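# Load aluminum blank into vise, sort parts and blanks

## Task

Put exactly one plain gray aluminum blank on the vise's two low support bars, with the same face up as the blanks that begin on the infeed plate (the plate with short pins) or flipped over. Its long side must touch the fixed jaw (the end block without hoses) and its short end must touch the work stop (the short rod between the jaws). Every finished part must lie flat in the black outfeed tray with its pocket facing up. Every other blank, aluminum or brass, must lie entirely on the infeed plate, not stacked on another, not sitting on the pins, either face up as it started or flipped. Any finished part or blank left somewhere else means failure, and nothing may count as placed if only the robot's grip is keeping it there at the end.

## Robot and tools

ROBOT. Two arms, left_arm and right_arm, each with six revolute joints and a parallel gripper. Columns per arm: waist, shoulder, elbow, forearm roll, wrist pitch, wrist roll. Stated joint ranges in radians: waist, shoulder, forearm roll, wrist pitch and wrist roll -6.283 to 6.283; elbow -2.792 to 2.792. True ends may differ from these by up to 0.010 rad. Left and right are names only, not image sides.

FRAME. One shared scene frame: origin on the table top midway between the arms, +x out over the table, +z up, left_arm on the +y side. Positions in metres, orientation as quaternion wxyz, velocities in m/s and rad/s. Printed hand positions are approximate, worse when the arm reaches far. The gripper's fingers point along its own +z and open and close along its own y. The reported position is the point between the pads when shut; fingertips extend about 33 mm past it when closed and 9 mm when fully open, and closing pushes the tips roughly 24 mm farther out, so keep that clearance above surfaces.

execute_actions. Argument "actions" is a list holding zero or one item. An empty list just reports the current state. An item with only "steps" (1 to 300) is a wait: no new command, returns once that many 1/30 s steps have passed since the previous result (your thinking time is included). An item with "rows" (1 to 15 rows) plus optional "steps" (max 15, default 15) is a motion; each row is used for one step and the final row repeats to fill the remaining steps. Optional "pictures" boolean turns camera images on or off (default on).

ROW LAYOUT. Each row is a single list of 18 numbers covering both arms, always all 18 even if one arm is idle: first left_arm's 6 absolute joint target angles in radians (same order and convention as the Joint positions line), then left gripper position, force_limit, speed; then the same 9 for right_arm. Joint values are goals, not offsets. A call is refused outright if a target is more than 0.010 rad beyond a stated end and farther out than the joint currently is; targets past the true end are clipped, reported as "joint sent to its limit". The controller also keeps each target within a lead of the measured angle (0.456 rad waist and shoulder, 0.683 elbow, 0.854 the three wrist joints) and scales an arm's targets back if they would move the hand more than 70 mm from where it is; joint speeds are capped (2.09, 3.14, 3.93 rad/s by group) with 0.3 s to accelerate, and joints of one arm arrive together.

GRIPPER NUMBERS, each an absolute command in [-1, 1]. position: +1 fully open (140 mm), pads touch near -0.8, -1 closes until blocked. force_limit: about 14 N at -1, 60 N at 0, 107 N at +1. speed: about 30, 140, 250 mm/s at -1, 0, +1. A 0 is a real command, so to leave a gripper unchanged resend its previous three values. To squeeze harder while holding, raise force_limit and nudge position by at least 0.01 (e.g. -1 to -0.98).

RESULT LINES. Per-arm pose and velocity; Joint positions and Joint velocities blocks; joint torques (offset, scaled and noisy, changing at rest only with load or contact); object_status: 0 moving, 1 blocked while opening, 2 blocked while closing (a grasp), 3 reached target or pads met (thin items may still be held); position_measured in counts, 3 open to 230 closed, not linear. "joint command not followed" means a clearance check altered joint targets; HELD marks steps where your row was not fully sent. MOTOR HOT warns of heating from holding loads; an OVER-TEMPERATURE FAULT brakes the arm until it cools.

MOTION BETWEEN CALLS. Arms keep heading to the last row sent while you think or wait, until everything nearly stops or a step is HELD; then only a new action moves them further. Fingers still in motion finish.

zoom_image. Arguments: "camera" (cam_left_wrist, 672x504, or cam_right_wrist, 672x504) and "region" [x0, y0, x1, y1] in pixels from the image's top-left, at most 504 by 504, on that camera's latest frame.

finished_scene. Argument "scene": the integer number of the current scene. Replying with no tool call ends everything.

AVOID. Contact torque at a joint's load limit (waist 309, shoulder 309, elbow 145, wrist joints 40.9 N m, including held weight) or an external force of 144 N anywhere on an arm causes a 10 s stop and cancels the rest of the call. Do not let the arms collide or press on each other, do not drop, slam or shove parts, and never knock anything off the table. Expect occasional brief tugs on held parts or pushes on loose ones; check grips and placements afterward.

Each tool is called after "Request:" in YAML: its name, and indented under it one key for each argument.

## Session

Request:
execute_actions:
  actions: []

Scene clock: 0.00 s of 6600.00 s.
left_arm: end_effector_position=(+0.8202, +0.4252, +0.2379) position_measured=3 object_status=3 end_effector_quat_wxyz=(+0.667, +0.573, -0.473, -0.055) end_effector_velocity=(-0.000, +0.000, +0.000) end_effector_angular_velocity=(+0.002, +0.001, -0.000) | right_arm: end_effector_position=(+0.3023, -0.3919, +0.3952) position_measured=3 object_status=3 end_effector_quat_wxyz=(-0.480, +0.463, +0.726, +0.168) end_effector_velocity=(-0.000, -0.000, +0.000) end_effector_angular_velocity=(-0.001, -0.001, -0.000)
Joint positions: left_arm=[ 0.146  0.98   1.006 -0.995  2.299  2.867] | right_arm=[-0.284 -0.11   2.072  0.585  2.086 -0.717]
Joint velocities: left_arm=[ 0.    -0.    -0.     0.001  0.    -0.002] | right_arm=[-0.    -0.001 -0.    -0.    -0.     0.   ]
Joint torques (N m, as the joint torque sensors report them, + toward a larger angle): no reading

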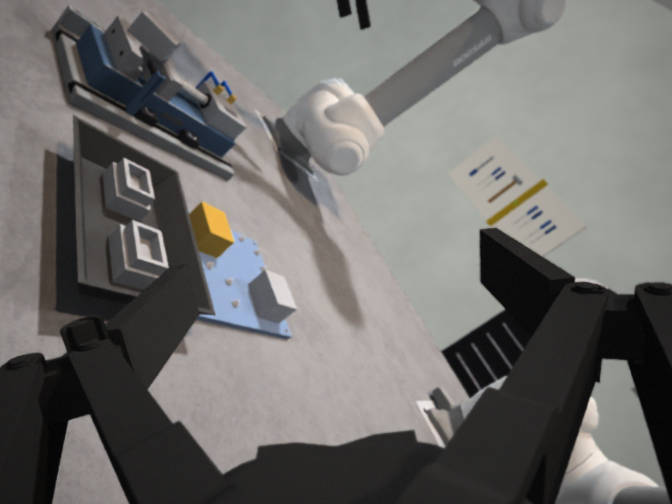

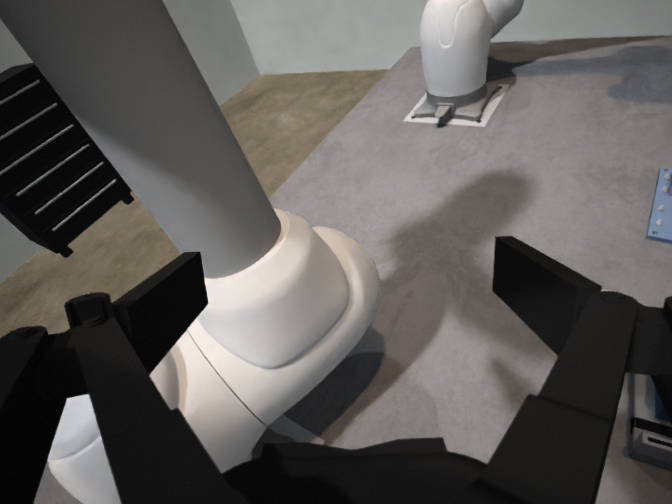

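Request:
execute_actions:
  actions:
    - {"rows": [[-0.4955,0.026,1.617,0,1.499,-0.53,1,0,0, 0.563,0.1658,1.4613,0,1.5145,0.527,1,0,0]], "steps": 15}
  pictures: false

Request:
execute_actions:
  actions:
    - {"steps": 45}

Scene clock: 17.83 s of 6600.00 s.
left_arm: end_effector_position=(+0.6958, +0.2741, +0.1915) position_measured=3 object_status=3 end_effector_quat_wxyz=(+0.343, +0.812, -0.388, -0.271) end_effector_velocity=(-0.316, -0.227, +0.068) end_effector_angular_velocity=(+2.145, -0.587, +0.153) | right_arm: end_effector_position=(+0.4868, -0.3910, +0.3629) position_measured=3 object_status=3 end_effector_quat_wxyz=(-0.240, +0.644, +0.726, -0.035) end_effector_velocity=(+0.359, +0.209, +0.008) end_effector_angular_velocity=(-1.139, -0.504, -0.394)
Joint positions: left_arm=[-0.141  0.689  1.313 -0.507  1.897  2.322] | right_arm=[ 0.038  0.04   1.739  0.266  1.775 -0.12 ]
Joint velocities: left_arm=[-0.775 -0.872  0.659  1.099 -0.862 -1.631] | right_arm=[ 0.86   0.272 -0.599 -0.573 -0.557  1.393]
Joint torques (N m, as the joint torque sensors report them, + toward a larger angle): left_arm=[   6.6  -114.68  -35.87    2.97    2.57   -0.15] | right_arm=[  1.01 -48.91 -36.34   4.42   0.81   0.41]
Steps of this call (steps 1 to 90: nothing new was sent; then 14.33 s passed at rest; steps 91 to 105: all 15 steps of this action). Readings (joint positions | what the end effector reports):
91: left_arm=[0.146 0.980 1.006 -0.994 2.298 2.867] | right_arm=[-0.284 -0.110 2.071 0.585 2.086 -0.717] | left_arm position_measured=3 object_status=3 | right_arm position_measured=3 object_status=3
92: left_arm=[0.142 0.976 1.013 -0.986 2.290 2.858] | right_arm=[-0.280 -0.108 2.066 0.579 2.080 -0.708] | left_arm position_measured=3 object_status=3 | right_arm position_measured=3 object_status=3
94: left_arm=[0.112 0.945 1.054 -0.927 2.235 2.800] | right_arm=[-0.248 -0.089 2.023 0.538 2.040 -0.649] | left_arm position_measured=3 object_status=3 | right_arm position_measured=3 object_status=3
98: left_arm=[0.030 0.864 1.152 -0.776 2.107 2.649] | right_arm=[-0.151 -0.035 1.905 0.425 1.930 -0.466] | left_arm position_measured=3 object_status=3 | right_arm position_measured=3 object_status=3
105: the state above

Scene clock: 19.33 s of 6600.00 s.
left_arm: end_effector_position=(+0.5494, +0.2504, +0.3994) position_measured=3 object_status=3 end_effector_quat_wxyz=(-0.000, +0.705, +0.709, -0.000) end_effector_velocity=(-0.000, +0.000, -0.000) end_effector_angular_velocity=(+0.000, +0.001, +0.000) | right_arm: end_effector_position=(+0.6003, -0.1504, +0.4000) position_measured=3 object_status=3 end_effector_quat_wxyz=(-0.000, +0.708, +0.706, -0.000) end_effector_velocity=(-0.000, +0.000, +0.001) end_effector_angular_velocity=(+0.001, -0.001, +0.001)
Joint positions: left_arm=[-0.495  0.026  1.617 -0.     1.499 -0.53 ] | right_arm=[0.563 0.166 1.461 0.    1.514 0.527]
Joint velocities: left_arm=[ 0.001 -0.     0.    -0.     0.001  0.001] | right_arm=[ 0.001 -0.    -0.001  0.     0.    -0.   ]
Joint torques (N m, as the joint torque sensors report them, + toward a larger angle): left_arm=[  0.24 -43.06 -39.13   4.17   0.17   0.12] | right_arm=[  0.75 -65.06 -39.8    4.13   0.08   0.43]
Steps of this call (steps 1 to 45: the robot went on to your last target). Readings (joint positions | what the end effector reports):
1: left_arm=[-0.167 0.659 1.336 -0.470 1.867 2.265] | right_arm=[0.067 0.049 1.720 0.248 1.756 -0.074] | left_arm position_measured=3 object_status=3 | right_arm position_measured=3 object_status=3
2: left_arm=[-0.193 0.627 1.357 -0.434 1.839 2.205] | right_arm=[0.097 0.057 1.701 0.230 1.739 -0.031] | left_arm position_measured=3 object_status=3 | right_arm position_measured=3 object_status=3
4: left_arm=[-0.241 0.560 1.398 -0.365 1.785 2.079] | right_arm=[0.157 0.073 1.667 0.198 1.708 0.047] | left_arm position_measured=3 object_status=3 | right_arm position_measured=3 object_status=3
8: left_arm=[-0.315 0.427 1.462 -0.259 1.702 1.830] | right_arm=[0.273 0.099 1.608 0.141 1.652 0.185] | left_arm position_measured=3 object_status=3 | right_arm position_measured=3 object_status=3
45: the state above

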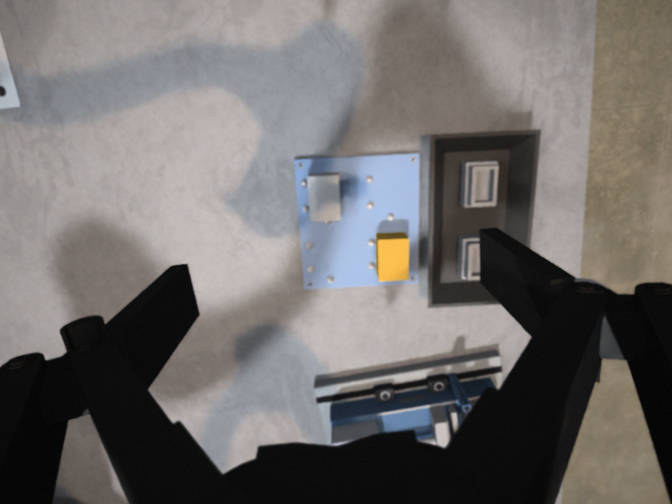

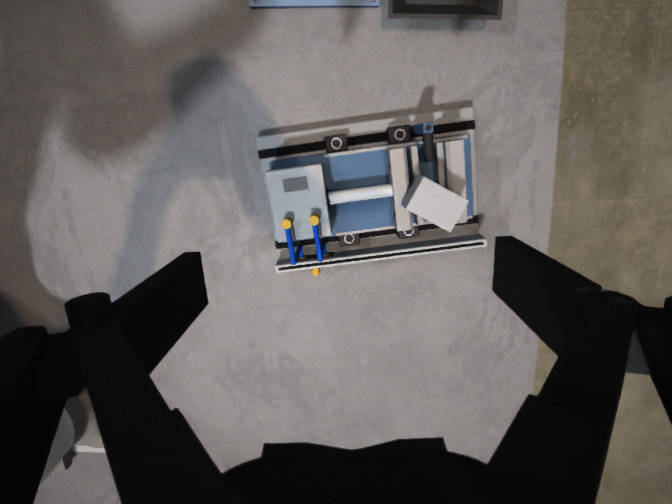

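Request:
zoom_image:
  camera: "cam_right_wrist"
  region: [240, 80, 520, 290]

Request:
zoom_image:
  camera: "cam_left_wrist"
  region: [280, 110, 560, 320]

Region (240, 80, 520, 290) of cam_right_wrist's 672x504 image, scaled by 1.800, with more detail than that image has; it fills the top 378 rows of this view, and the rest is white.

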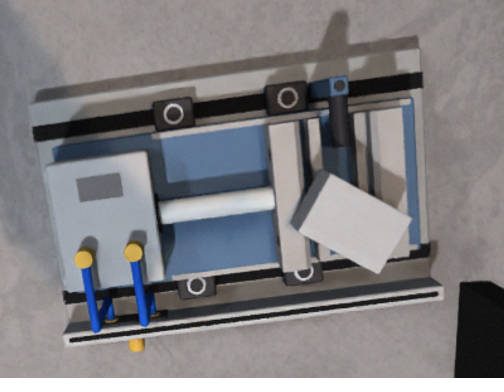

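Region (280, 110, 560, 320) of cam_left_wrist's 672x504 image, scaled by 1.800, with more detail than that image has; it fills the top 378 rows of this view, and the rest is white.

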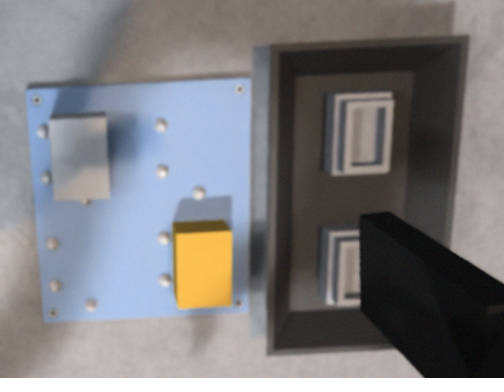

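Request:
execute_actions:
  actions:
    - {"rows": [[-0.487,0.3277,1.4732,0,1.3407,-0.519,1,0,0, 0.4836,0.3363,1.5169,0,1.2884,0.3676,1,0,0]], "steps": 15}
  pictures: false

Request:
execute_actions:
  actions:
    - {"steps": 15}

Scene clock: 41.23 s of 6600.00 s.
left_arm: end_effector_position=(+0.6903, +0.1755, +0.2887) position_measured=3 object_status=3 end_effector_quat_wxyz=(-0.000, +0.706, +0.708, -0.000) end_effector_velocity=(+0.197, -0.102, -0.205) end_effector_angular_velocity=(+0.003, +0.007, -0.004) | right_arm: end_effector_position=(+0.6999, -0.1606, +0.2501) position_measured=3 object_status=3 end_effector_quat_wxyz=(+0.000, +0.679, +0.734, -0.000) end_effector_velocity=(+0.007, +0.002, -0.001) end_effector_angular_velocity=(+0.010, -0.017, +0.011)
Joint positions: left_arm=[-0.488  0.308  1.483  0.     1.351 -0.52 ] | right_arm=[ 0.484  0.336  1.517 -0.     1.289  0.368]
Joint velocities: left_arm=[ 0.012  0.428 -0.2   -0.    -0.22   0.016] | right_arm=[-0.003  0.001 -0.     0.002 -0.021 -0.014]
Joint torques (N m, as the joint torque sensors report them, + toward a larger angle): left_arm=[   5.36 -105.33  -45.09    4.72    0.87    0.12] | right_arm=[  2.63 -82.28 -39.2    4.15   0.01   0.11]
Steps of this call (steps 1 to 15: the robot went on to your last target; steps 16 to 90: nothing new was sent; then 18.40 s passed at rest; steps 91 to 105: all 15 steps of this action). Readings (joint positions | what the end effector reports):
91: left_arm=[-0.496 0.026 1.617 0.000 1.499 -0.530] | right_arm=[0.563 0.166 1.461 -0.000 1.514 0.527] | left_arm position_measured=3 object_status=3 | right_arm position_measured=3 object_status=3
92: left_arm=[-0.495 0.030 1.615 0.000 1.497 -0.530] | right_arm=[0.561 0.170 1.462 0.000 1.508 0.523] | left_arm position_measured=3 object_status=3 | right_arm position_measured=3 object_status=3
94: left_arm=[-0.495 0.062 1.600 0.000 1.480 -0.529] | right_arm=[0.548 0.200 1.472 0.000 1.468 0.494] | left_arm position_measured=3 object_status=3 | right_arm position_measured=3 object_status=3
98: left_arm=[-0.492 0.158 1.554 0.000 1.430 -0.526] | right_arm=[0.516 0.267 1.494 -0.000 1.380 0.432] | left_arm position_measured=3 object_status=3 | right_arm position_measured=3 object_status=3
105: the state above

Scene clock: 41.73 s of 6600.00 s.
left_arm: end_effector_position=(+0.6996, +0.1707, +0.2795) position_measured=3 object_status=3 end_effector_quat_wxyz=(+0.000, +0.706, +0.708, +0.000) end_effector_velocity=(+0.001, -0.001, +0.000) end_effector_angular_velocity=(-0.002, -0.004, +0.001) | right_arm: end_effector_position=(+0.7002, -0.1606, +0.2495) position_measured=3 object_status=3 end_effector_quat_wxyz=(+0.000, +0.679, +0.734, +0.000) end_effector_velocity=(+0.000, +0.001, -0.001) end_effector_angular_velocity=(-0.000, +0.001, -0.000)
Joint positions: left_arm=[-0.487  0.328  1.473  0.     1.341 -0.519] | right_arm=[ 0.484  0.336  1.517 -0.     1.288  0.368]
Joint velocities: left_arm=[-0.     0.    -0.001  0.    -0.004 -0.001] | right_arm=[ 0.001  0.001 -0.     0.    -0.     0.001]
Joint torques (N m, as the joint torque sensors report them, + toward a larger angle): left_arm=[  0.1  -71.65 -39.15   4.38   0.46   0.16] | right_arm=[  1.08 -78.41 -39.27   4.02   0.07   0.14]
Steps of this call (steps 1 to 15: the robot went on to your last target). Readings (joint positions | what the end effector reports):
1: left_arm=[-0.487 0.320 1.477 0.000 1.345 -0.519] | right_arm=[0.484 0.336 1.517 -0.000 1.289 0.368] | left_arm position_measured=3 object_status=3 | right_arm position_measured=3 object_status=3
2: left_arm=[-0.487 0.325 1.475 0.000 1.342 -0.519] | right_arm=[0.484 0.336 1.517 -0.000 1.289 0.368] | left_arm position_measured=3 object_status=3 | right_arm position_measured=3 object_status=3
4: left_arm=[-0.487 0.327 1.473 0.000 1.341 -0.519] | right_arm=[0.484 0.336 1.517 -0.000 1.288 0.368] | left_arm position_measured=3 object_status=3 | right_arm position_measured=3 object_status=3
8: left_arm=[-0.487 0.327 1.473 0.000 1.341 -0.519] | right_arm=[0.484 0.336 1.517 -0.000 1.288 0.368] | left_arm position_measured=3 object_status=3 | right_arm position_measured=3 object_status=3
15: the state above

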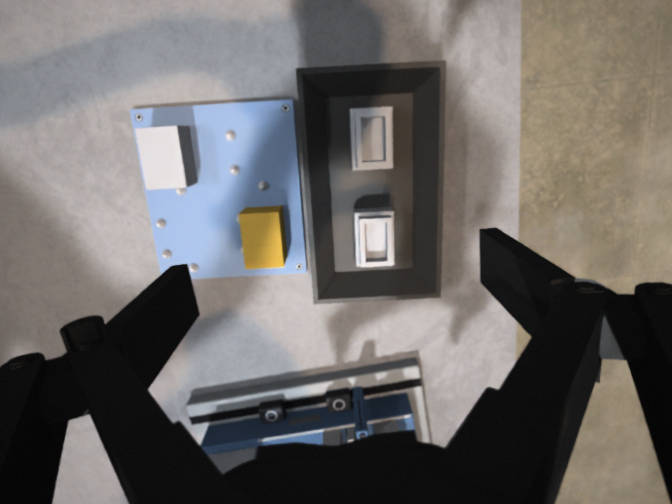

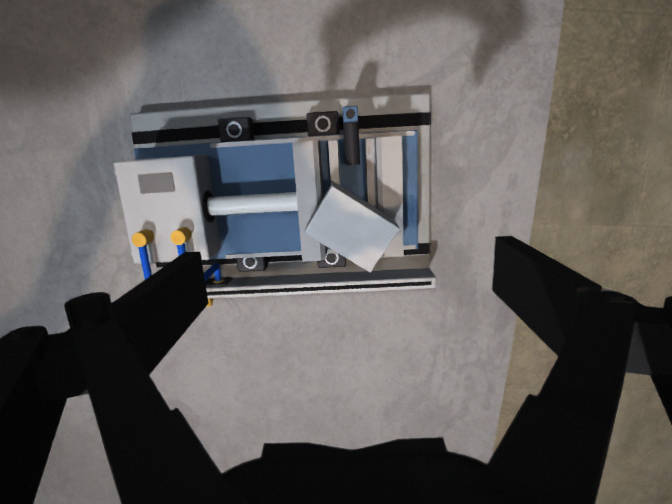

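Request:
zoom_image:
  camera: "cam_right_wrist"
  region: [270, 90, 450, 300]

Request:
zoom_image:
  camera: "cam_left_wrist"
  region: [120, 50, 460, 310]

Region (270, 90, 450, 300) of cam_right_wrist's 672x504 image, scaled by 2.400, with more detail than that image has; it fills the left 432 columns of this view, and the rest is white.

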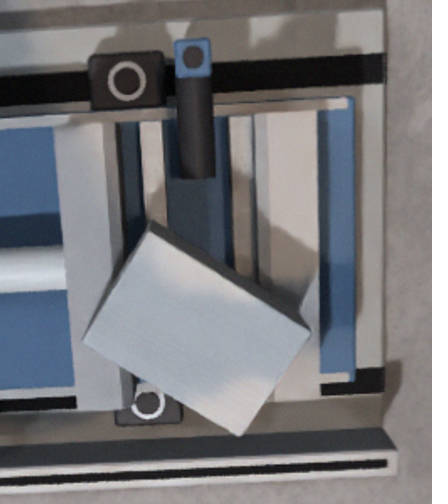

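Region (120, 50, 460, 310) of cam_left_wrist's 672x504 image, scaled by 1.482, with more detail than that image has; it fills the top 385 rows of this view, and the rest is white.

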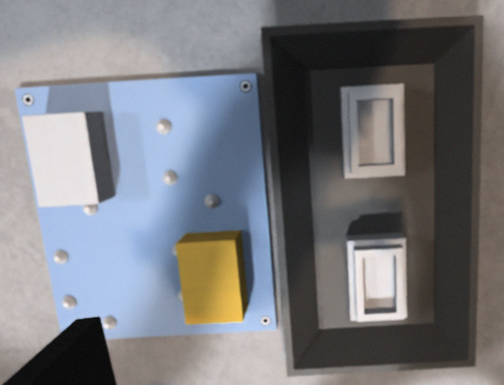

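Request:
zoom_image:
  camera: "cam_left_wrist"
  region: [125, 100, 245, 200]

Region (125, 100, 245, 200) of cam_left_wrist's 672x504 image, scaled by 4.200, with more detail than that image has.

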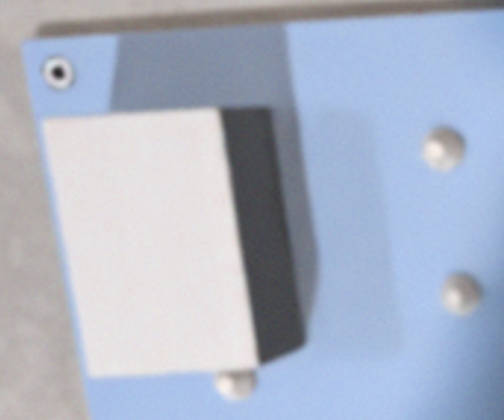

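Request:
zoom_image:
  camera: "cam_left_wrist"
  region: [310, 90, 450, 300]

Region (310, 90, 450, 300) of cam_left_wrist's 672x504 image, scaled by 2.400, with more detail than that image has.

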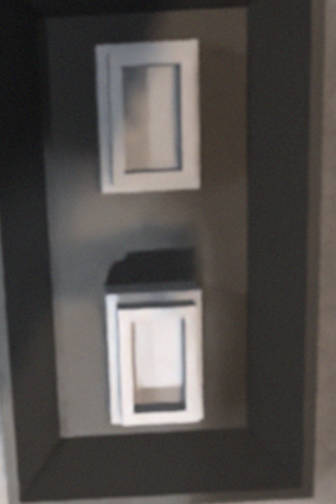

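Request:
execute_actions:
  actions:
    - {"rows": [[-0.487,0.3277,1.4732,0,1.3407,-0.519,1,0,0, 0.471,0.3664,1.5690,0,1.2062,-0.595,0.15,0,0]], "steps": 15}
  pictures: false

Request:
execute_actions:
  actions:
    - {"steps": 12}

Scene clock: 96.73 s of 6600.00 s.
left_arm: end_effector_position=(+0.6996, +0.1707, +0.2795) position_measured=3 object_status=3 end_effector_quat_wxyz=(-0.000, +0.706, +0.708, -0.000) end_effector_velocity=(+0.001, -0.000, +0.000) end_effector_angular_velocity=(+0.000, -0.001, -0.001) | right_arm: end_effector_position=(+0.7070, -0.1674, +0.2012) position_measured=106 object_status=0 end_effector_quat_wxyz=(-0.000, +0.287, +0.958, -0.000) end_effector_velocity=(+0.005, -0.007, -0.045) end_effector_angular_velocity=(-0.000, -0.000, +0.961)
Joint positions: left_arm=[-0.487  0.328  1.473  0.     1.341 -0.519] | right_arm=[ 0.471  0.365  1.567  0.     1.209 -0.556]
Joint velocities: left_arm=[-0.     0.    -0.001  0.001 -0.     0.   ] | right_arm=[-0.011  0.028  0.047 -0.001 -0.074 -0.972]
Joint torques (N m, as the joint torque sensors report them, + toward a larger angle): left_arm=[ -1.74 -71.11 -38.7    4.34   0.39   0.26] | right_arm=[  0.92 -83.53 -40.15   4.67  -0.29   0.32]
Steps of this call (steps 1 to 15: the robot went on to your last target; steps 16 to 90: nothing new was sent; then 51.50 s passed at rest; steps 91 to 105: all 15 steps of this action). Readings (joint positions | what the end effector reports):
91: left_arm=[-0.487 0.328 1.473 -0.000 1.341 -0.519] | right_arm=[0.484 0.336 1.517 0.000 1.288 0.367] | left_arm position_measured=3 object_status=3 | right_arm position_measured=3 object_status=0
92: left_arm=[-0.487 0.328 1.473 -0.000 1.341 -0.519] | right_arm=[0.483 0.337 1.517 0.000 1.288 0.358] | left_arm position_measured=3 object_status=3 | right_arm position_measured=7 object_status=0
94: left_arm=[-0.487 0.328 1.473 0.000 1.341 -0.519] | right_arm=[0.483 0.339 1.521 0.000 1.282 0.299] | left_arm position_measured=3 object_status=3 | right_arm position_measured=22 object_status=0
98: left_arm=[-0.487 0.328 1.473 0.000 1.341 -0.519] | right_arm=[0.478 0.349 1.539 0.000 1.254 0.007] | left_arm position_measured=3 object_status=3 | right_arm position_measured=53 object_status=0
105: the state above

Scene clock: 97.13 s of 6600.00 s.
left_arm: end_effector_position=(+0.6996, +0.1707, +0.2795) position_measured=3 object_status=3 end_effector_quat_wxyz=(-0.000, +0.706, +0.708, -0.000) end_effector_velocity=(+0.000, -0.000, +0.000) end_effector_angular_velocity=(+0.000, -0.001, -0.001) | right_arm: end_effector_position=(+0.7073, -0.1677, +0.1995) position_measured=110 object_status=3 end_effector_quat_wxyz=(-0.000, +0.268, +0.963, +0.000) end_effector_velocity=(-0.000, -0.001, -0.000) end_effector_angular_velocity=(-0.001, +0.001, -0.001)
Joint positions: left_arm=[-0.487  0.328  1.473 -0.     1.341 -0.519] | right_arm=[ 0.471  0.366  1.569  0.     1.206 -0.595]
Joint velocities: left_arm=[-0.    -0.    -0.     0.001 -0.     0.001] | right_arm=[-0.001 -0.     0.     0.     0.001  0.   ]
Joint torques (N m, as the joint torque sensors report them, + toward a larger angle): left_arm=[ -0.11 -71.84 -39.17   4.39   0.33   0.11] | right_arm=[  0.89 -82.26 -37.68   3.99  -0.04   0.25]
Steps of this call (steps 1 to 12: the robot went on to your last target). Readings (joint positions | what the end effector reports):
1: left_arm=[-0.487 0.328 1.473 -0.000 1.341 -0.519] | right_arm=[0.471 0.366 1.568 0.000 1.207 -0.581] | left_arm position_measured=3 object_status=3 | right_arm position_measured=110 object_status=0
2: left_arm=[-0.487 0.328 1.473 -0.000 1.341 -0.519] | right_arm=[0.471 0.366 1.569 0.000 1.206 -0.592] | left_arm position_measured=3 object_status=3 | right_arm position_measured=110 object_status=0
4: left_arm=[-0.487 0.328 1.473 0.000 1.341 -0.519] | right_arm=[0.471 0.366 1.569 0.000 1.206 -0.595] | left_arm position_measured=3 object_status=3 | right_arm position_measured=110 object_status=0
8: left_arm=[-0.487 0.328 1.473 -0.000 1.341 -0.519] | right_arm=[0.471 0.366 1.569 0.000 1.206 -0.595] | left_arm position_measured=3 object_status=3 | right_arm position_measured=110 object_status=3
12: the state above

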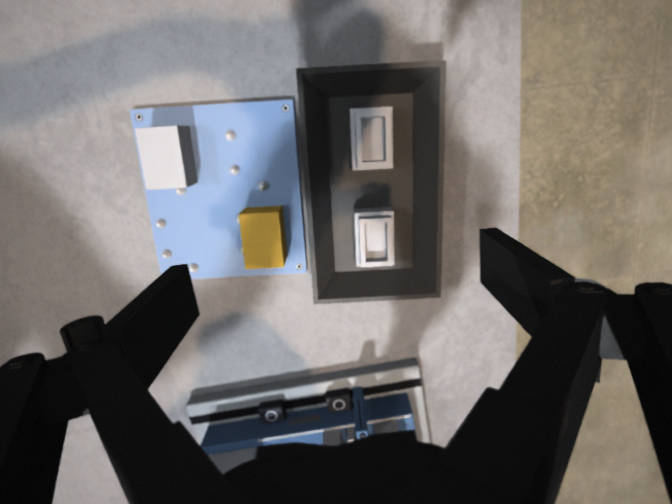

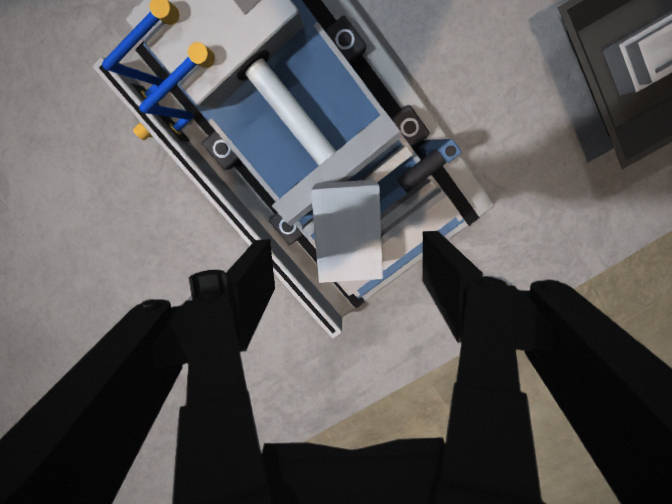

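Request:
execute_actions:
  actions:
    - {"rows": [[-0.487,0.3277,1.4732,0,1.3407,-0.519,1,0,0, 0.4727,0.3911,1.6011,0,1.1494,-0.5933,0.15,0,0]], "steps": 12}

Scene clock: 108.63 s of 6600.00 s.
left_arm: end_effector_position=(+0.6996, +0.1707, +0.2795) position_measured=3 object_status=3 end_effector_quat_wxyz=(-0.000, +0.706, +0.708, -0.000) end_effector_velocity=(-0.000, -0.000, +0.000) end_effector_angular_velocity=(+0.001, -0.000, +0.001) | right_arm: end_effector_position=(+0.7086, -0.1658, +0.1646) position_measured=110 object_status=3 end_effector_quat_wxyz=(+0.000, +0.268, +0.963, +0.000) end_effector_velocity=(+0.000, +0.000, -0.002) end_effector_angular_velocity=(-0.001, +0.002, +0.001)
Joint positions: left_arm=[-0.487  0.328  1.473 -0.     1.341 -0.519] | right_arm=[ 0.473  0.391  1.601 -0.     1.149 -0.593]
Joint velocities: left_arm=[-0.    -0.     0.     0.001  0.    -0.002] | right_arm=[ 0.     0.002  0.    -0.    -0.001 -0.   ]
Joint torques (N m, as the joint torque sensors report them, + toward a larger angle): left_arm=[ -1.66 -70.07 -38.37   4.2    0.33   0.25] | right_arm=[ -2.33 -82.6  -35.99   3.69  -0.2    0.22]
Steps of this call (steps 1 to 30: the robot went on to your last target; steps 31 to 90: nothing new was sent; then 8.10 s passed at rest; steps 91 to 102: all 12 steps of this action). Readings (joint positions | what the end effector reports):
91: left_arm=[-0.487 0.328 1.473 -0.000 1.341 -0.519] | right_arm=[0.471 0.367 1.569 -0.000 1.206 -0.595] | left_arm position_measured=3 object_status=3 | right_arm position_measured=110 object_status=3
92: left_arm=[-0.487 0.328 1.473 -0.000 1.341 -0.519] | right_arm=[0.471 0.370 1.574 -0.000 1.197 -0.595] | left_arm position_measured=3 object_status=3 | right_arm position_measured=110 object_status=3
94: left_arm=[-0.487 0.328 1.473 0.000 1.341 -0.519] | right_arm=[0.472 0.386 1.594 -0.000 1.163 -0.594] | left_arm position_measured=3 object_status=3 | right_arm position_measured=110 object_status=3
98: left_arm=[-0.487 0.328 1.473 -0.000 1.341 -0.519] | right_arm=[0.472 0.391 1.601 -0.000 1.150 -0.593] | left_arm position_measured=3 object_status=3 | right_arm position_measured=110 object_status=3
102: the state above

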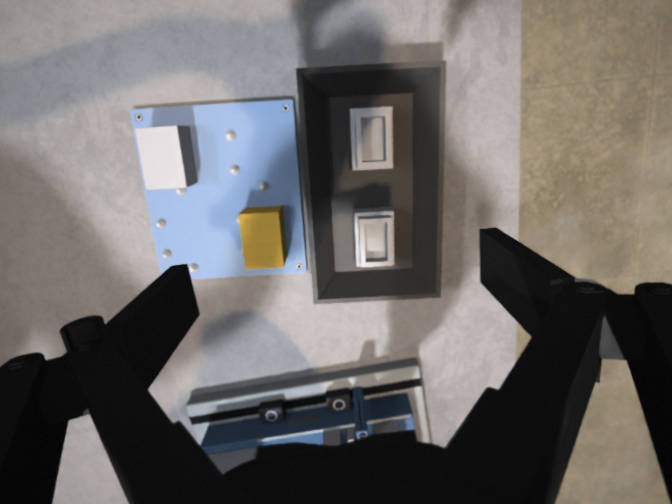

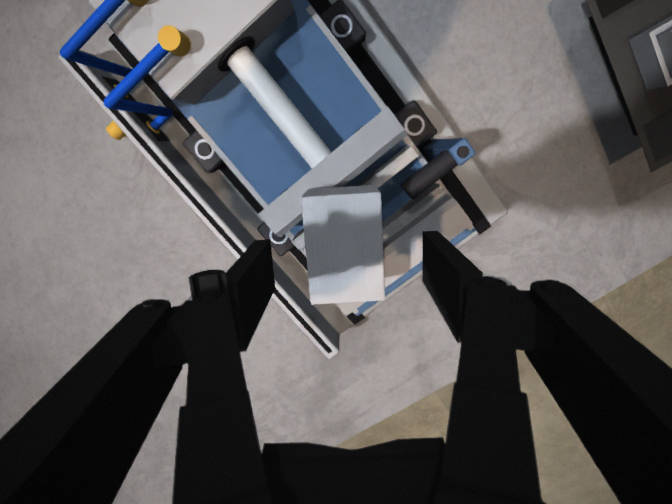

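Request:
execute_actions:
  actions:
    - {"rows": [[-0.487,0.3277,1.4732,0,1.3407,-0.519,1,0,0, 0.4727,0.4035,1.6185,0,1.1196,-0.5933,0.15,0,0]], "steps": 12}
  pictures: false

Request:
execute_actions:
  actions:
    - {"rows": [[-0.487,0.3277,1.4732,0,1.3407,-0.519,1,0,0, 0.4727,0.4035,1.6185,0,1.1196,-0.5933,-1,0,-0.5]], "steps": 15}
  pictures: false

Request:
execute_actions:
  actions:
    - {"steps": 12}

Scene clock: 115.83 s of 6600.00 s.
left_arm: end_effector_position=(+0.6996, +0.1707, +0.2795) position_measured=3 object_status=3 end_effector_quat_wxyz=(-0.000, +0.706, +0.708, -0.000) end_effector_velocity=(-0.001, -0.000, -0.001) end_effector_angular_velocity=(+0.002, +0.003, -0.000) | right_arm: end_effector_position=(+0.7086, -0.1656, +0.1465) position_measured=110 object_status=3 end_effector_quat_wxyz=(+0.000, +0.268, +0.963, +0.000) end_effector_velocity=(-0.000, -0.001, -0.001) end_effector_angular_velocity=(-0.002, +0.001, +0.000)
Joint positions: left_arm=[-0.487  0.328  1.473 -0.     1.341 -0.519] | right_arm=[ 0.473  0.403  1.618  0.     1.12  -0.593]
Joint velocities: left_arm=[-0.001  0.001  0.001  0.001  0.002 -0.001] | right_arm=[-0.001  0.001  0.001 -0.001  0.    -0.001]
Joint torques (N m, as the joint torque sensors report them, + toward a larger angle): left_arm=[ -1.57 -71.72 -39.03   4.29   0.31   0.35] | right_arm=[  0.34 -82.47 -36.18   3.8   -0.15   0.15]
Steps of this call (steps 1 to 15: the robot went on to your last target; steps 16 to 90: nothing new was sent; then 3.80 s passed at rest; steps 91 to 102: all 12 steps of this action). Readings (joint positions | what the end effector reports):
91: left_arm=[-0.487 0.328 1.473 -0.000 1.341 -0.519] | right_arm=[0.473 0.391 1.601 0.000 1.149 -0.593] | left_arm position_measured=3 object_status=3 | right_arm position_measured=110 object_status=3
92: left_arm=[-0.487 0.328 1.473 -0.000 1.341 -0.519] | right_arm=[0.473 0.394 1.605 0.000 1.141 -0.593] | left_arm position_measured=3 object_status=3 | right_arm position_measured=110 object_status=3
94: left_arm=[-0.487 0.328 1.473 -0.000 1.341 -0.519] | right_arm=[0.473 0.402 1.616 0.000 1.124 -0.593] | left_arm position_measured=3 object_status=3 | right_arm position_measured=110 object_status=3
98: left_arm=[-0.487 0.328 1.473 -0.000 1.341 -0.519] | right_arm=[0.473 0.403 1.618 0.000 1.120 -0.593] | left_arm position_measured=3 object_status=3 | right_arm position_measured=110 object_status=3
102: the state above

Scene clock: 116.33 s of 6600.00 s.
left_arm: end_effector_position=(+0.6996, +0.1707, +0.2795) position_measured=3 object_status=3 end_effector_quat_wxyz=(-0.000, +0.706, +0.708, -0.000) end_effector_velocity=(+0.000, +0.000, -0.000) end_effector_angular_velocity=(+0.000, +0.000, +0.001) | right_arm: end_effector_position=(+0.7086, -0.1656, +0.1464) position_measured=172 object_status=0 end_effector_quat_wxyz=(+0.000, +0.268, +0.963, -0.000) end_effector_velocity=(-0.000, +0.000, -0.001) end_effector_angular_velocity=(-0.001, +0.001, -0.000)
Joint positions: left_arm=[-0.487  0.328  1.473 -0.     1.341 -0.519] | right_arm=[ 0.473  0.404  1.619 -0.     1.12  -0.593]
Joint velocities: left_arm=[-0.     0.     0.     0.    -0.    -0.001] | right_arm=[ 0.     0.001 -0.     0.     0.001  0.   ]
Joint torques (N m, as the joint torque sensors report them, + toward a larger angle): left_arm=[ -1.28 -70.3  -38.99   4.32   0.35   0.14] | right_arm=[  0.44 -70.52 -29.4    3.96  -0.85   0.15]
Steps of this call (steps 1 to 15: all 15 steps of this action). Readings (joint positions | what the end effector reports):
1: left_arm=[-0.487 0.328 1.473 0.000 1.341 -0.519] | right_arm=[0.473 0.403 1.618 0.000 1.120 -0.593] | left_arm position_measured=3 object_status=3 | right_arm position_measured=110 object_status=0
2: left_arm=[-0.487 0.328 1.473 0.000 1.341 -0.519] | right_arm=[0.473 0.403 1.618 0.000 1.120 -0.593] | left_arm position_measured=3 object_status=3 | right_arm position_measured=112 object_status=0
4: left_arm=[-0.487 0.328 1.473 -0.000 1.341 -0.519] | right_arm=[0.473 0.403 1.618 0.000 1.120 -0.593] | left_arm position_measured=3 object_status=3 | right_arm position_measured=121 object_status=0
8: left_arm=[-0.487 0.328 1.473 0.000 1.341 -0.519] | right_arm=[0.473 0.403 1.618 0.000 1.120 -0.593] | left_arm position_measured=3 object_status=3 | right_arm position_measured=140 object_status=0
15: the state above

Scene clock: 116.73 s of 6600.00 s.
left_arm: end_effector_position=(+0.6996, +0.1707, +0.2795) position_measured=3 object_status=3 end_effector_quat_wxyz=(-0.000, +0.706, +0.708, -0.000) end_effector_velocity=(-0.000, -0.000, -0.000) end_effector_angular_velocity=(-0.000, +0.000, -0.001) | right_arm: end_effector_position=(+0.7086, -0.1656, +0.1464) position_measured=172 object_status=2 end_effector_quat_wxyz=(+0.000, +0.268, +0.963, -0.000) end_effector_velocity=(-0.000, +0.001, +0.001) end_effector_angular_velocity=(+0.001, -0.001, -0.000)
Joint positions: left_arm=[-0.487  0.328  1.473 -0.     1.341 -0.519] | right_arm=[ 0.473  0.403  1.619 -0.     1.12  -0.593]
Joint velocities: left_arm=[-0.001  0.     0.    -0.    -0.     0.   ] | right_arm=[ 0.001 -0.001 -0.     0.    -0.     0.001]
Joint torques (N m, as the joint torque sensors report them, + toward a larger angle): left_arm=[  0.96 -70.71 -39.03   4.32   0.22   0.31] | right_arm=[  1.57 -71.65 -29.8    4.11  -1.25   0.39]
Steps of this call (steps 1 to 12: the robot went on to your last target). Readings (joint positions | what the end effector reports):
1: left_arm=[-0.487 0.328 1.473 -0.000 1.341 -0.519] | right_arm=[0.473 0.403 1.619 -0.000 1.120 -0.593] | left_arm position_measured=3 object_status=3 | right_arm position_measured=172 object_status=0
2: left_arm=[-0.487 0.328 1.473 -0.000 1.341 -0.519] | right_arm=[0.473 0.403 1.619 -0.000 1.120 -0.593] | left_arm position_measured=3 object_status=3 | right_arm position_measured=172 object_status=0
4: left_arm=[-0.487 0.328 1.473 0.000 1.341 -0.519] | right_arm=[0.473 0.403 1.619 -0.000 1.120 -0.593] | left_arm position_measured=3 object_status=3 | right_arm position_measured=172 object_status=0
8: left_arm=[-0.487 0.328 1.473 -0.000 1.341 -0.519] | right_arm=[0.473 0.403 1.619 -0.000 1.120 -0.593] | left_arm position_measured=3 object_status=3 | right_arm position_measured=172 object_status=2
12: the state above

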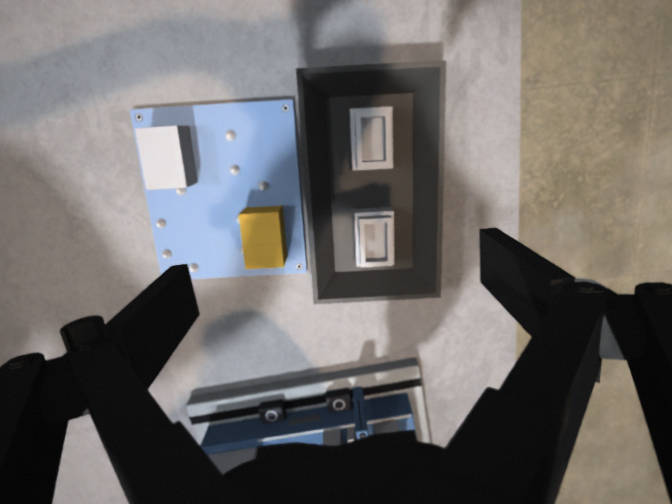

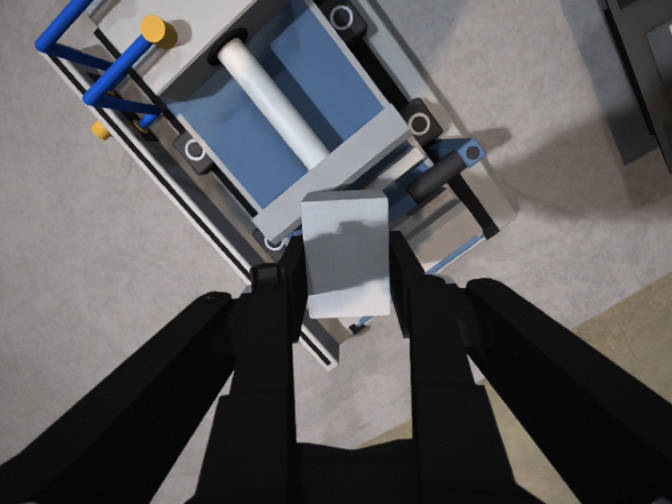

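Request:
execute_actions:
  actions:
    - {"rows": [[-0.487,0.3277,1.4732,0,1.3407,-0.519,1,0,0, 0.4727,0.4028,1.6175,0,1.1213,-0.5933,-1,0,-0.5],[-0.487,0.3277,1.4732,0,1.3407,-0.519,1,0,0, 0.4727,0.4018,1.6160,0,1.1238,-0.5933,-1,0,-0.5],[-0.487,0.3277,1.4732,0,1.3407,-0.519,1,0,0, 0.4727,0.4000,1.6135,0,1.1281,-0.5933,-1,0,-0.5],[-0.487,0.3277,1.4732,0,1.3407,-0.519,1,0,0, 0.4727,0.3975,1.6100,0,1.1341,-0.5933,-1,0,-0.5],[-0.487,0.3277,1.4732,0,1.3407,-0.519,1,0,0, 0.4727,0.3945,1.6055,0,1.1416,-0.5933,-1,0,-0.5],[-0.487,0.3277,1.4732,0,1.3407,-0.519,1,0,0, 0.4727,0.3911,1.6011,0,1.1494,-0.5933,-1,0,-0.5],[-0.487,0.3277,1.4732,0,1.3407,-0.519,1,0,0, 0.4727,0.3695,1.5645,0,1.2075,-0.5933,-1,0,-0.5]], "steps": 15}
  pictures: false

Request:
execute_actions:
  actions:
    - {"rows": [[-0.487,0.3277,1.4732,0,1.3407,-0.519,1,0,0, 0.4727,0.3695,1.5645,0,1.2075,0.347,-1,0,-0.5]], "steps": 15}
  pictures: false

Request:
execute_actions:
  actions:
    - {"steps": 10}

Scene clock: 124.20 s of 6600.00 s.
left_arm: end_effector_position=(+0.6996, +0.1707, +0.2795) position_measured=3 object_status=3 end_effector_quat_wxyz=(-0.000, +0.706, +0.708, -0.000) end_effector_velocity=(-0.000, -0.000, -0.001) end_effector_angular_velocity=(+0.001, +0.002, -0.001) | right_arm: end_effector_position=(+0.7085, -0.1657, +0.1992) position_measured=172 object_status=2 end_effector_quat_wxyz=(-0.000, +0.268, +0.963, +0.000) end_effector_velocity=(-0.001, +0.001, +0.004) end_effector_angular_velocity=(+0.000, +0.000, +0.002)
Joint positions: left_arm=[-0.487  0.328  1.473  0.     1.341 -0.519] | right_arm=[ 0.473  0.37   1.565  0.     1.207 -0.593]
Joint velocities: left_arm=[-0.     0.001  0.    -0.     0.001  0.   ] | right_arm=[ 0.002 -0.003 -0.004  0.     0.007 -0.   ]
Joint torques (N m, as the joint torque sensors report them, + toward a larger angle): left_arm=[ -0.71 -70.53 -39.62   4.27   0.26  -0.06] | right_arm=[ -1.83 -82.21 -38.24   4.16   0.08   0.24]
Steps of this call (steps 1 to 15: the robot went on to your last target; steps 16 to 90: nothing new was sent; then 3.97 s passed at rest; steps 91 to 105: all 15 steps of this action). Readings (joint positions | what the end effector reports):
91: left_arm=[-0.487 0.328 1.473 -0.000 1.341 -0.519] | right_arm=[0.473 0.404 1.619 0.000 1.120 -0.593] | left_arm position_measured=3 object_status=3 | right_arm position_measured=172 object_status=2
92: left_arm=[-0.487 0.328 1.473 -0.000 1.341 -0.519] | right_arm=[0.473 0.403 1.618 0.000 1.120 -0.593] | left_arm position_measured=3 object_status=3 | right_arm position_measured=172 object_status=2
94: left_arm=[-0.487 0.328 1.473 -0.000 1.341 -0.519] | right_arm=[0.473 0.402 1.616 0.000 1.125 -0.593] | left_arm position_measured=3 object_status=3 | right_arm position_measured=172 object_status=2
98: left_arm=[-0.487 0.328 1.473 0.000 1.341 -0.519] | right_arm=[0.473 0.390 1.597 0.000 1.156 -0.593] | left_arm position_measured=3 object_status=3 | right_arm position_measured=172 object_status=2
105: the state above

Scene clock: 124.70 s of 6600.00 s.
left_arm: end_effector_position=(+0.6996, +0.1707, +0.2795) position_measured=3 object_status=3 end_effector_quat_wxyz=(-0.000, +0.706, +0.708, -0.000) end_effector_velocity=(+0.001, -0.000, +0.000) end_effector_angular_velocity=(-0.000, -0.001, +0.000) | right_arm: end_effector_position=(+0.7086, -0.1657, +0.1995) position_measured=172 object_status=2 end_effector_quat_wxyz=(+0.000, +0.663, +0.748, +0.000) end_effector_velocity=(-0.000, +0.000, -0.000) end_effector_angular_velocity=(-0.000, +0.001, -0.890)
Joint positions: left_arm=[-0.487  0.328  1.473  0.     1.341 -0.519] | right_arm=[0.473 0.37  1.565 0.    1.207 0.314]
Joint velocities: left_arm=[ 0.     0.    -0.001  0.     0.    -0.   ] | right_arm=[0.    0.    0.    0.    0.001 0.891]
Joint torques (N m, as the joint torque sensors report them, + toward a larger angle): left_arm=[ -0.89 -72.96 -38.72   4.12   0.26  -0.05] | right_arm=[  0.98 -81.5  -38.94   4.3   -0.15   0.31]
Steps of this call (steps 1 to 15: all 15 steps of this action). Readings (joint positions | what the end effector reports):
1: left_arm=[-0.487 0.328 1.473 -0.000 1.341 -0.519] | right_arm=[0.473 0.370 1.565 0.000 1.207 -0.593] | left_arm position_measured=3 object_status=3 | right_arm position_measured=172 object_status=2
2: left_arm=[-0.487 0.328 1.473 -0.000 1.341 -0.519] | right_arm=[0.473 0.370 1.565 0.000 1.207 -0.584] | left_arm position_measured=3 object_status=3 | right_arm position_measured=172 object_status=2
4: left_arm=[-0.487 0.328 1.473 -0.000 1.341 -0.519] | right_arm=[0.473 0.370 1.565 0.000 1.207 -0.525] | left_arm position_measured=3 object_status=3 | right_arm position_measured=172 object_status=2
8: left_arm=[-0.487 0.328 1.473 -0.000 1.341 -0.519] | right_arm=[0.473 0.370 1.565 0.000 1.207 -0.232] | left_arm position_measured=3 object_status=3 | right_arm position_measured=172 object_status=2
15: the state above

Scene clock: 125.03 s of 6600.00 s.
left_arm: end_effector_position=(+0.6996, +0.1707, +0.2795) position_measured=3 object_status=3 end_effector_quat_wxyz=(-0.000, +0.706, +0.708, -0.000) end_effector_velocity=(+0.001, +0.000, -0.001) end_effector_angular_velocity=(+0.001, -0.000, +0.000) | right_arm: end_effector_position=(+0.7086, -0.1657, +0.1995) position_measured=172 object_status=2 end_effector_quat_wxyz=(+0.000, +0.676, +0.737, +0.000) end_effector_velocity=(+0.000, +0.001, -0.002) end_effector_angular_velocity=(-0.000, +0.001, -0.000)
Joint positions: left_arm=[-0.487  0.328  1.473  0.     1.341 -0.519] | right_arm=[ 0.473  0.37   1.565 -0.     1.208  0.347]
Joint velocities: left_arm=[ 0.     0.001 -0.     0.001 -0.001 -0.   ] | right_arm=[ 0.001  0.002  0.     0.    -0.001  0.001]
Joint torques (N m, as the joint torque sensors report them, + toward a larger angle): left_arm=[ -2.65 -70.43 -38.45   4.33   0.33   0.03] | right_arm=[ -0.73 -84.24 -38.98   3.86  -0.04   0.48]
Steps of this call (steps 1 to 10: the robot went on to your last target). Readings (joint positions | what the end effector reports):
1: left_arm=[-0.487 0.328 1.473 -0.000 1.341 -0.519] | right_arm=[0.473 0.370 1.565 0.000 1.207 0.337] | left_arm position_measured=3 object_status=3 | right_arm position_measured=172 object_status=2
2: left_arm=[-0.487 0.328 1.473 -0.000 1.341 -0.519] | right_arm=[0.473 0.370 1.565 0.000 1.207 0.345] | left_arm position_measured=3 object_status=3 | right_arm position_measured=172 object_status=2
4: left_arm=[-0.487 0.328 1.473 -0.000 1.341 -0.519] | right_arm=[0.473 0.370 1.565 -0.000 1.208 0.347] | left_arm position_measured=3 object_status=3 | right_arm position_measured=172 object_status=2
8: left_arm=[-0.487 0.328 1.473 -0.000 1.341 -0.519] | right_arm=[0.473 0.370 1.565 -0.000 1.208 0.347] | left_arm position_measured=3 object_status=3 | right_arm position_measured=172 object_status=2
10: the state above

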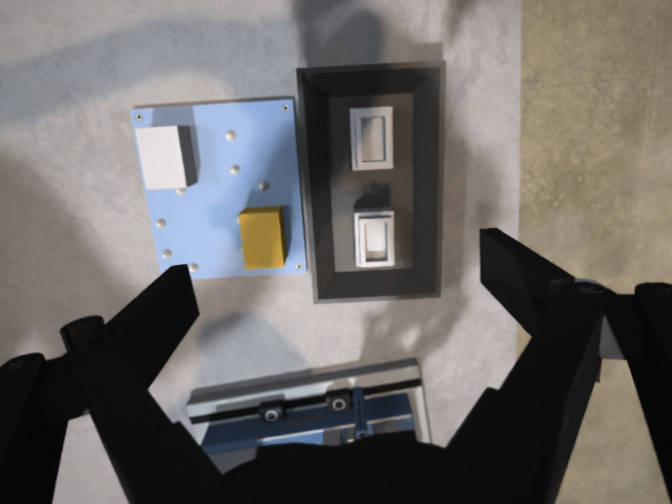

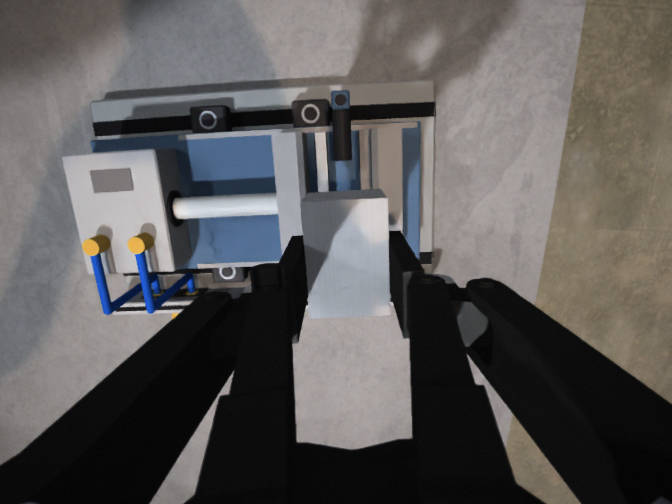

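Request:
zoom_image:
  camera: "cam_right_wrist"
  region: [250, 70, 450, 280]

Region (250, 70, 450, 280) of cam_right_wrist's 672x504 image, scaled by 2.400, with more detail than that image has; it fills the left 480 columns of this view, and the rest is white.

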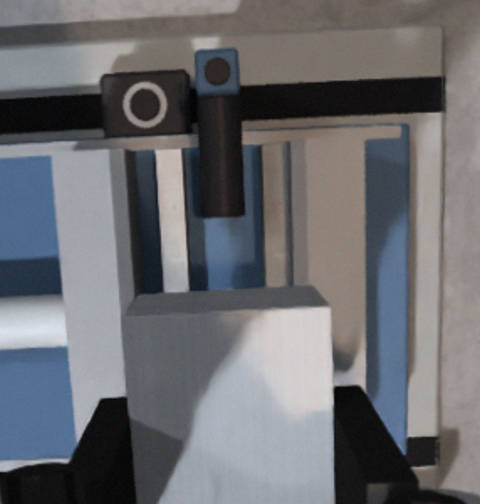

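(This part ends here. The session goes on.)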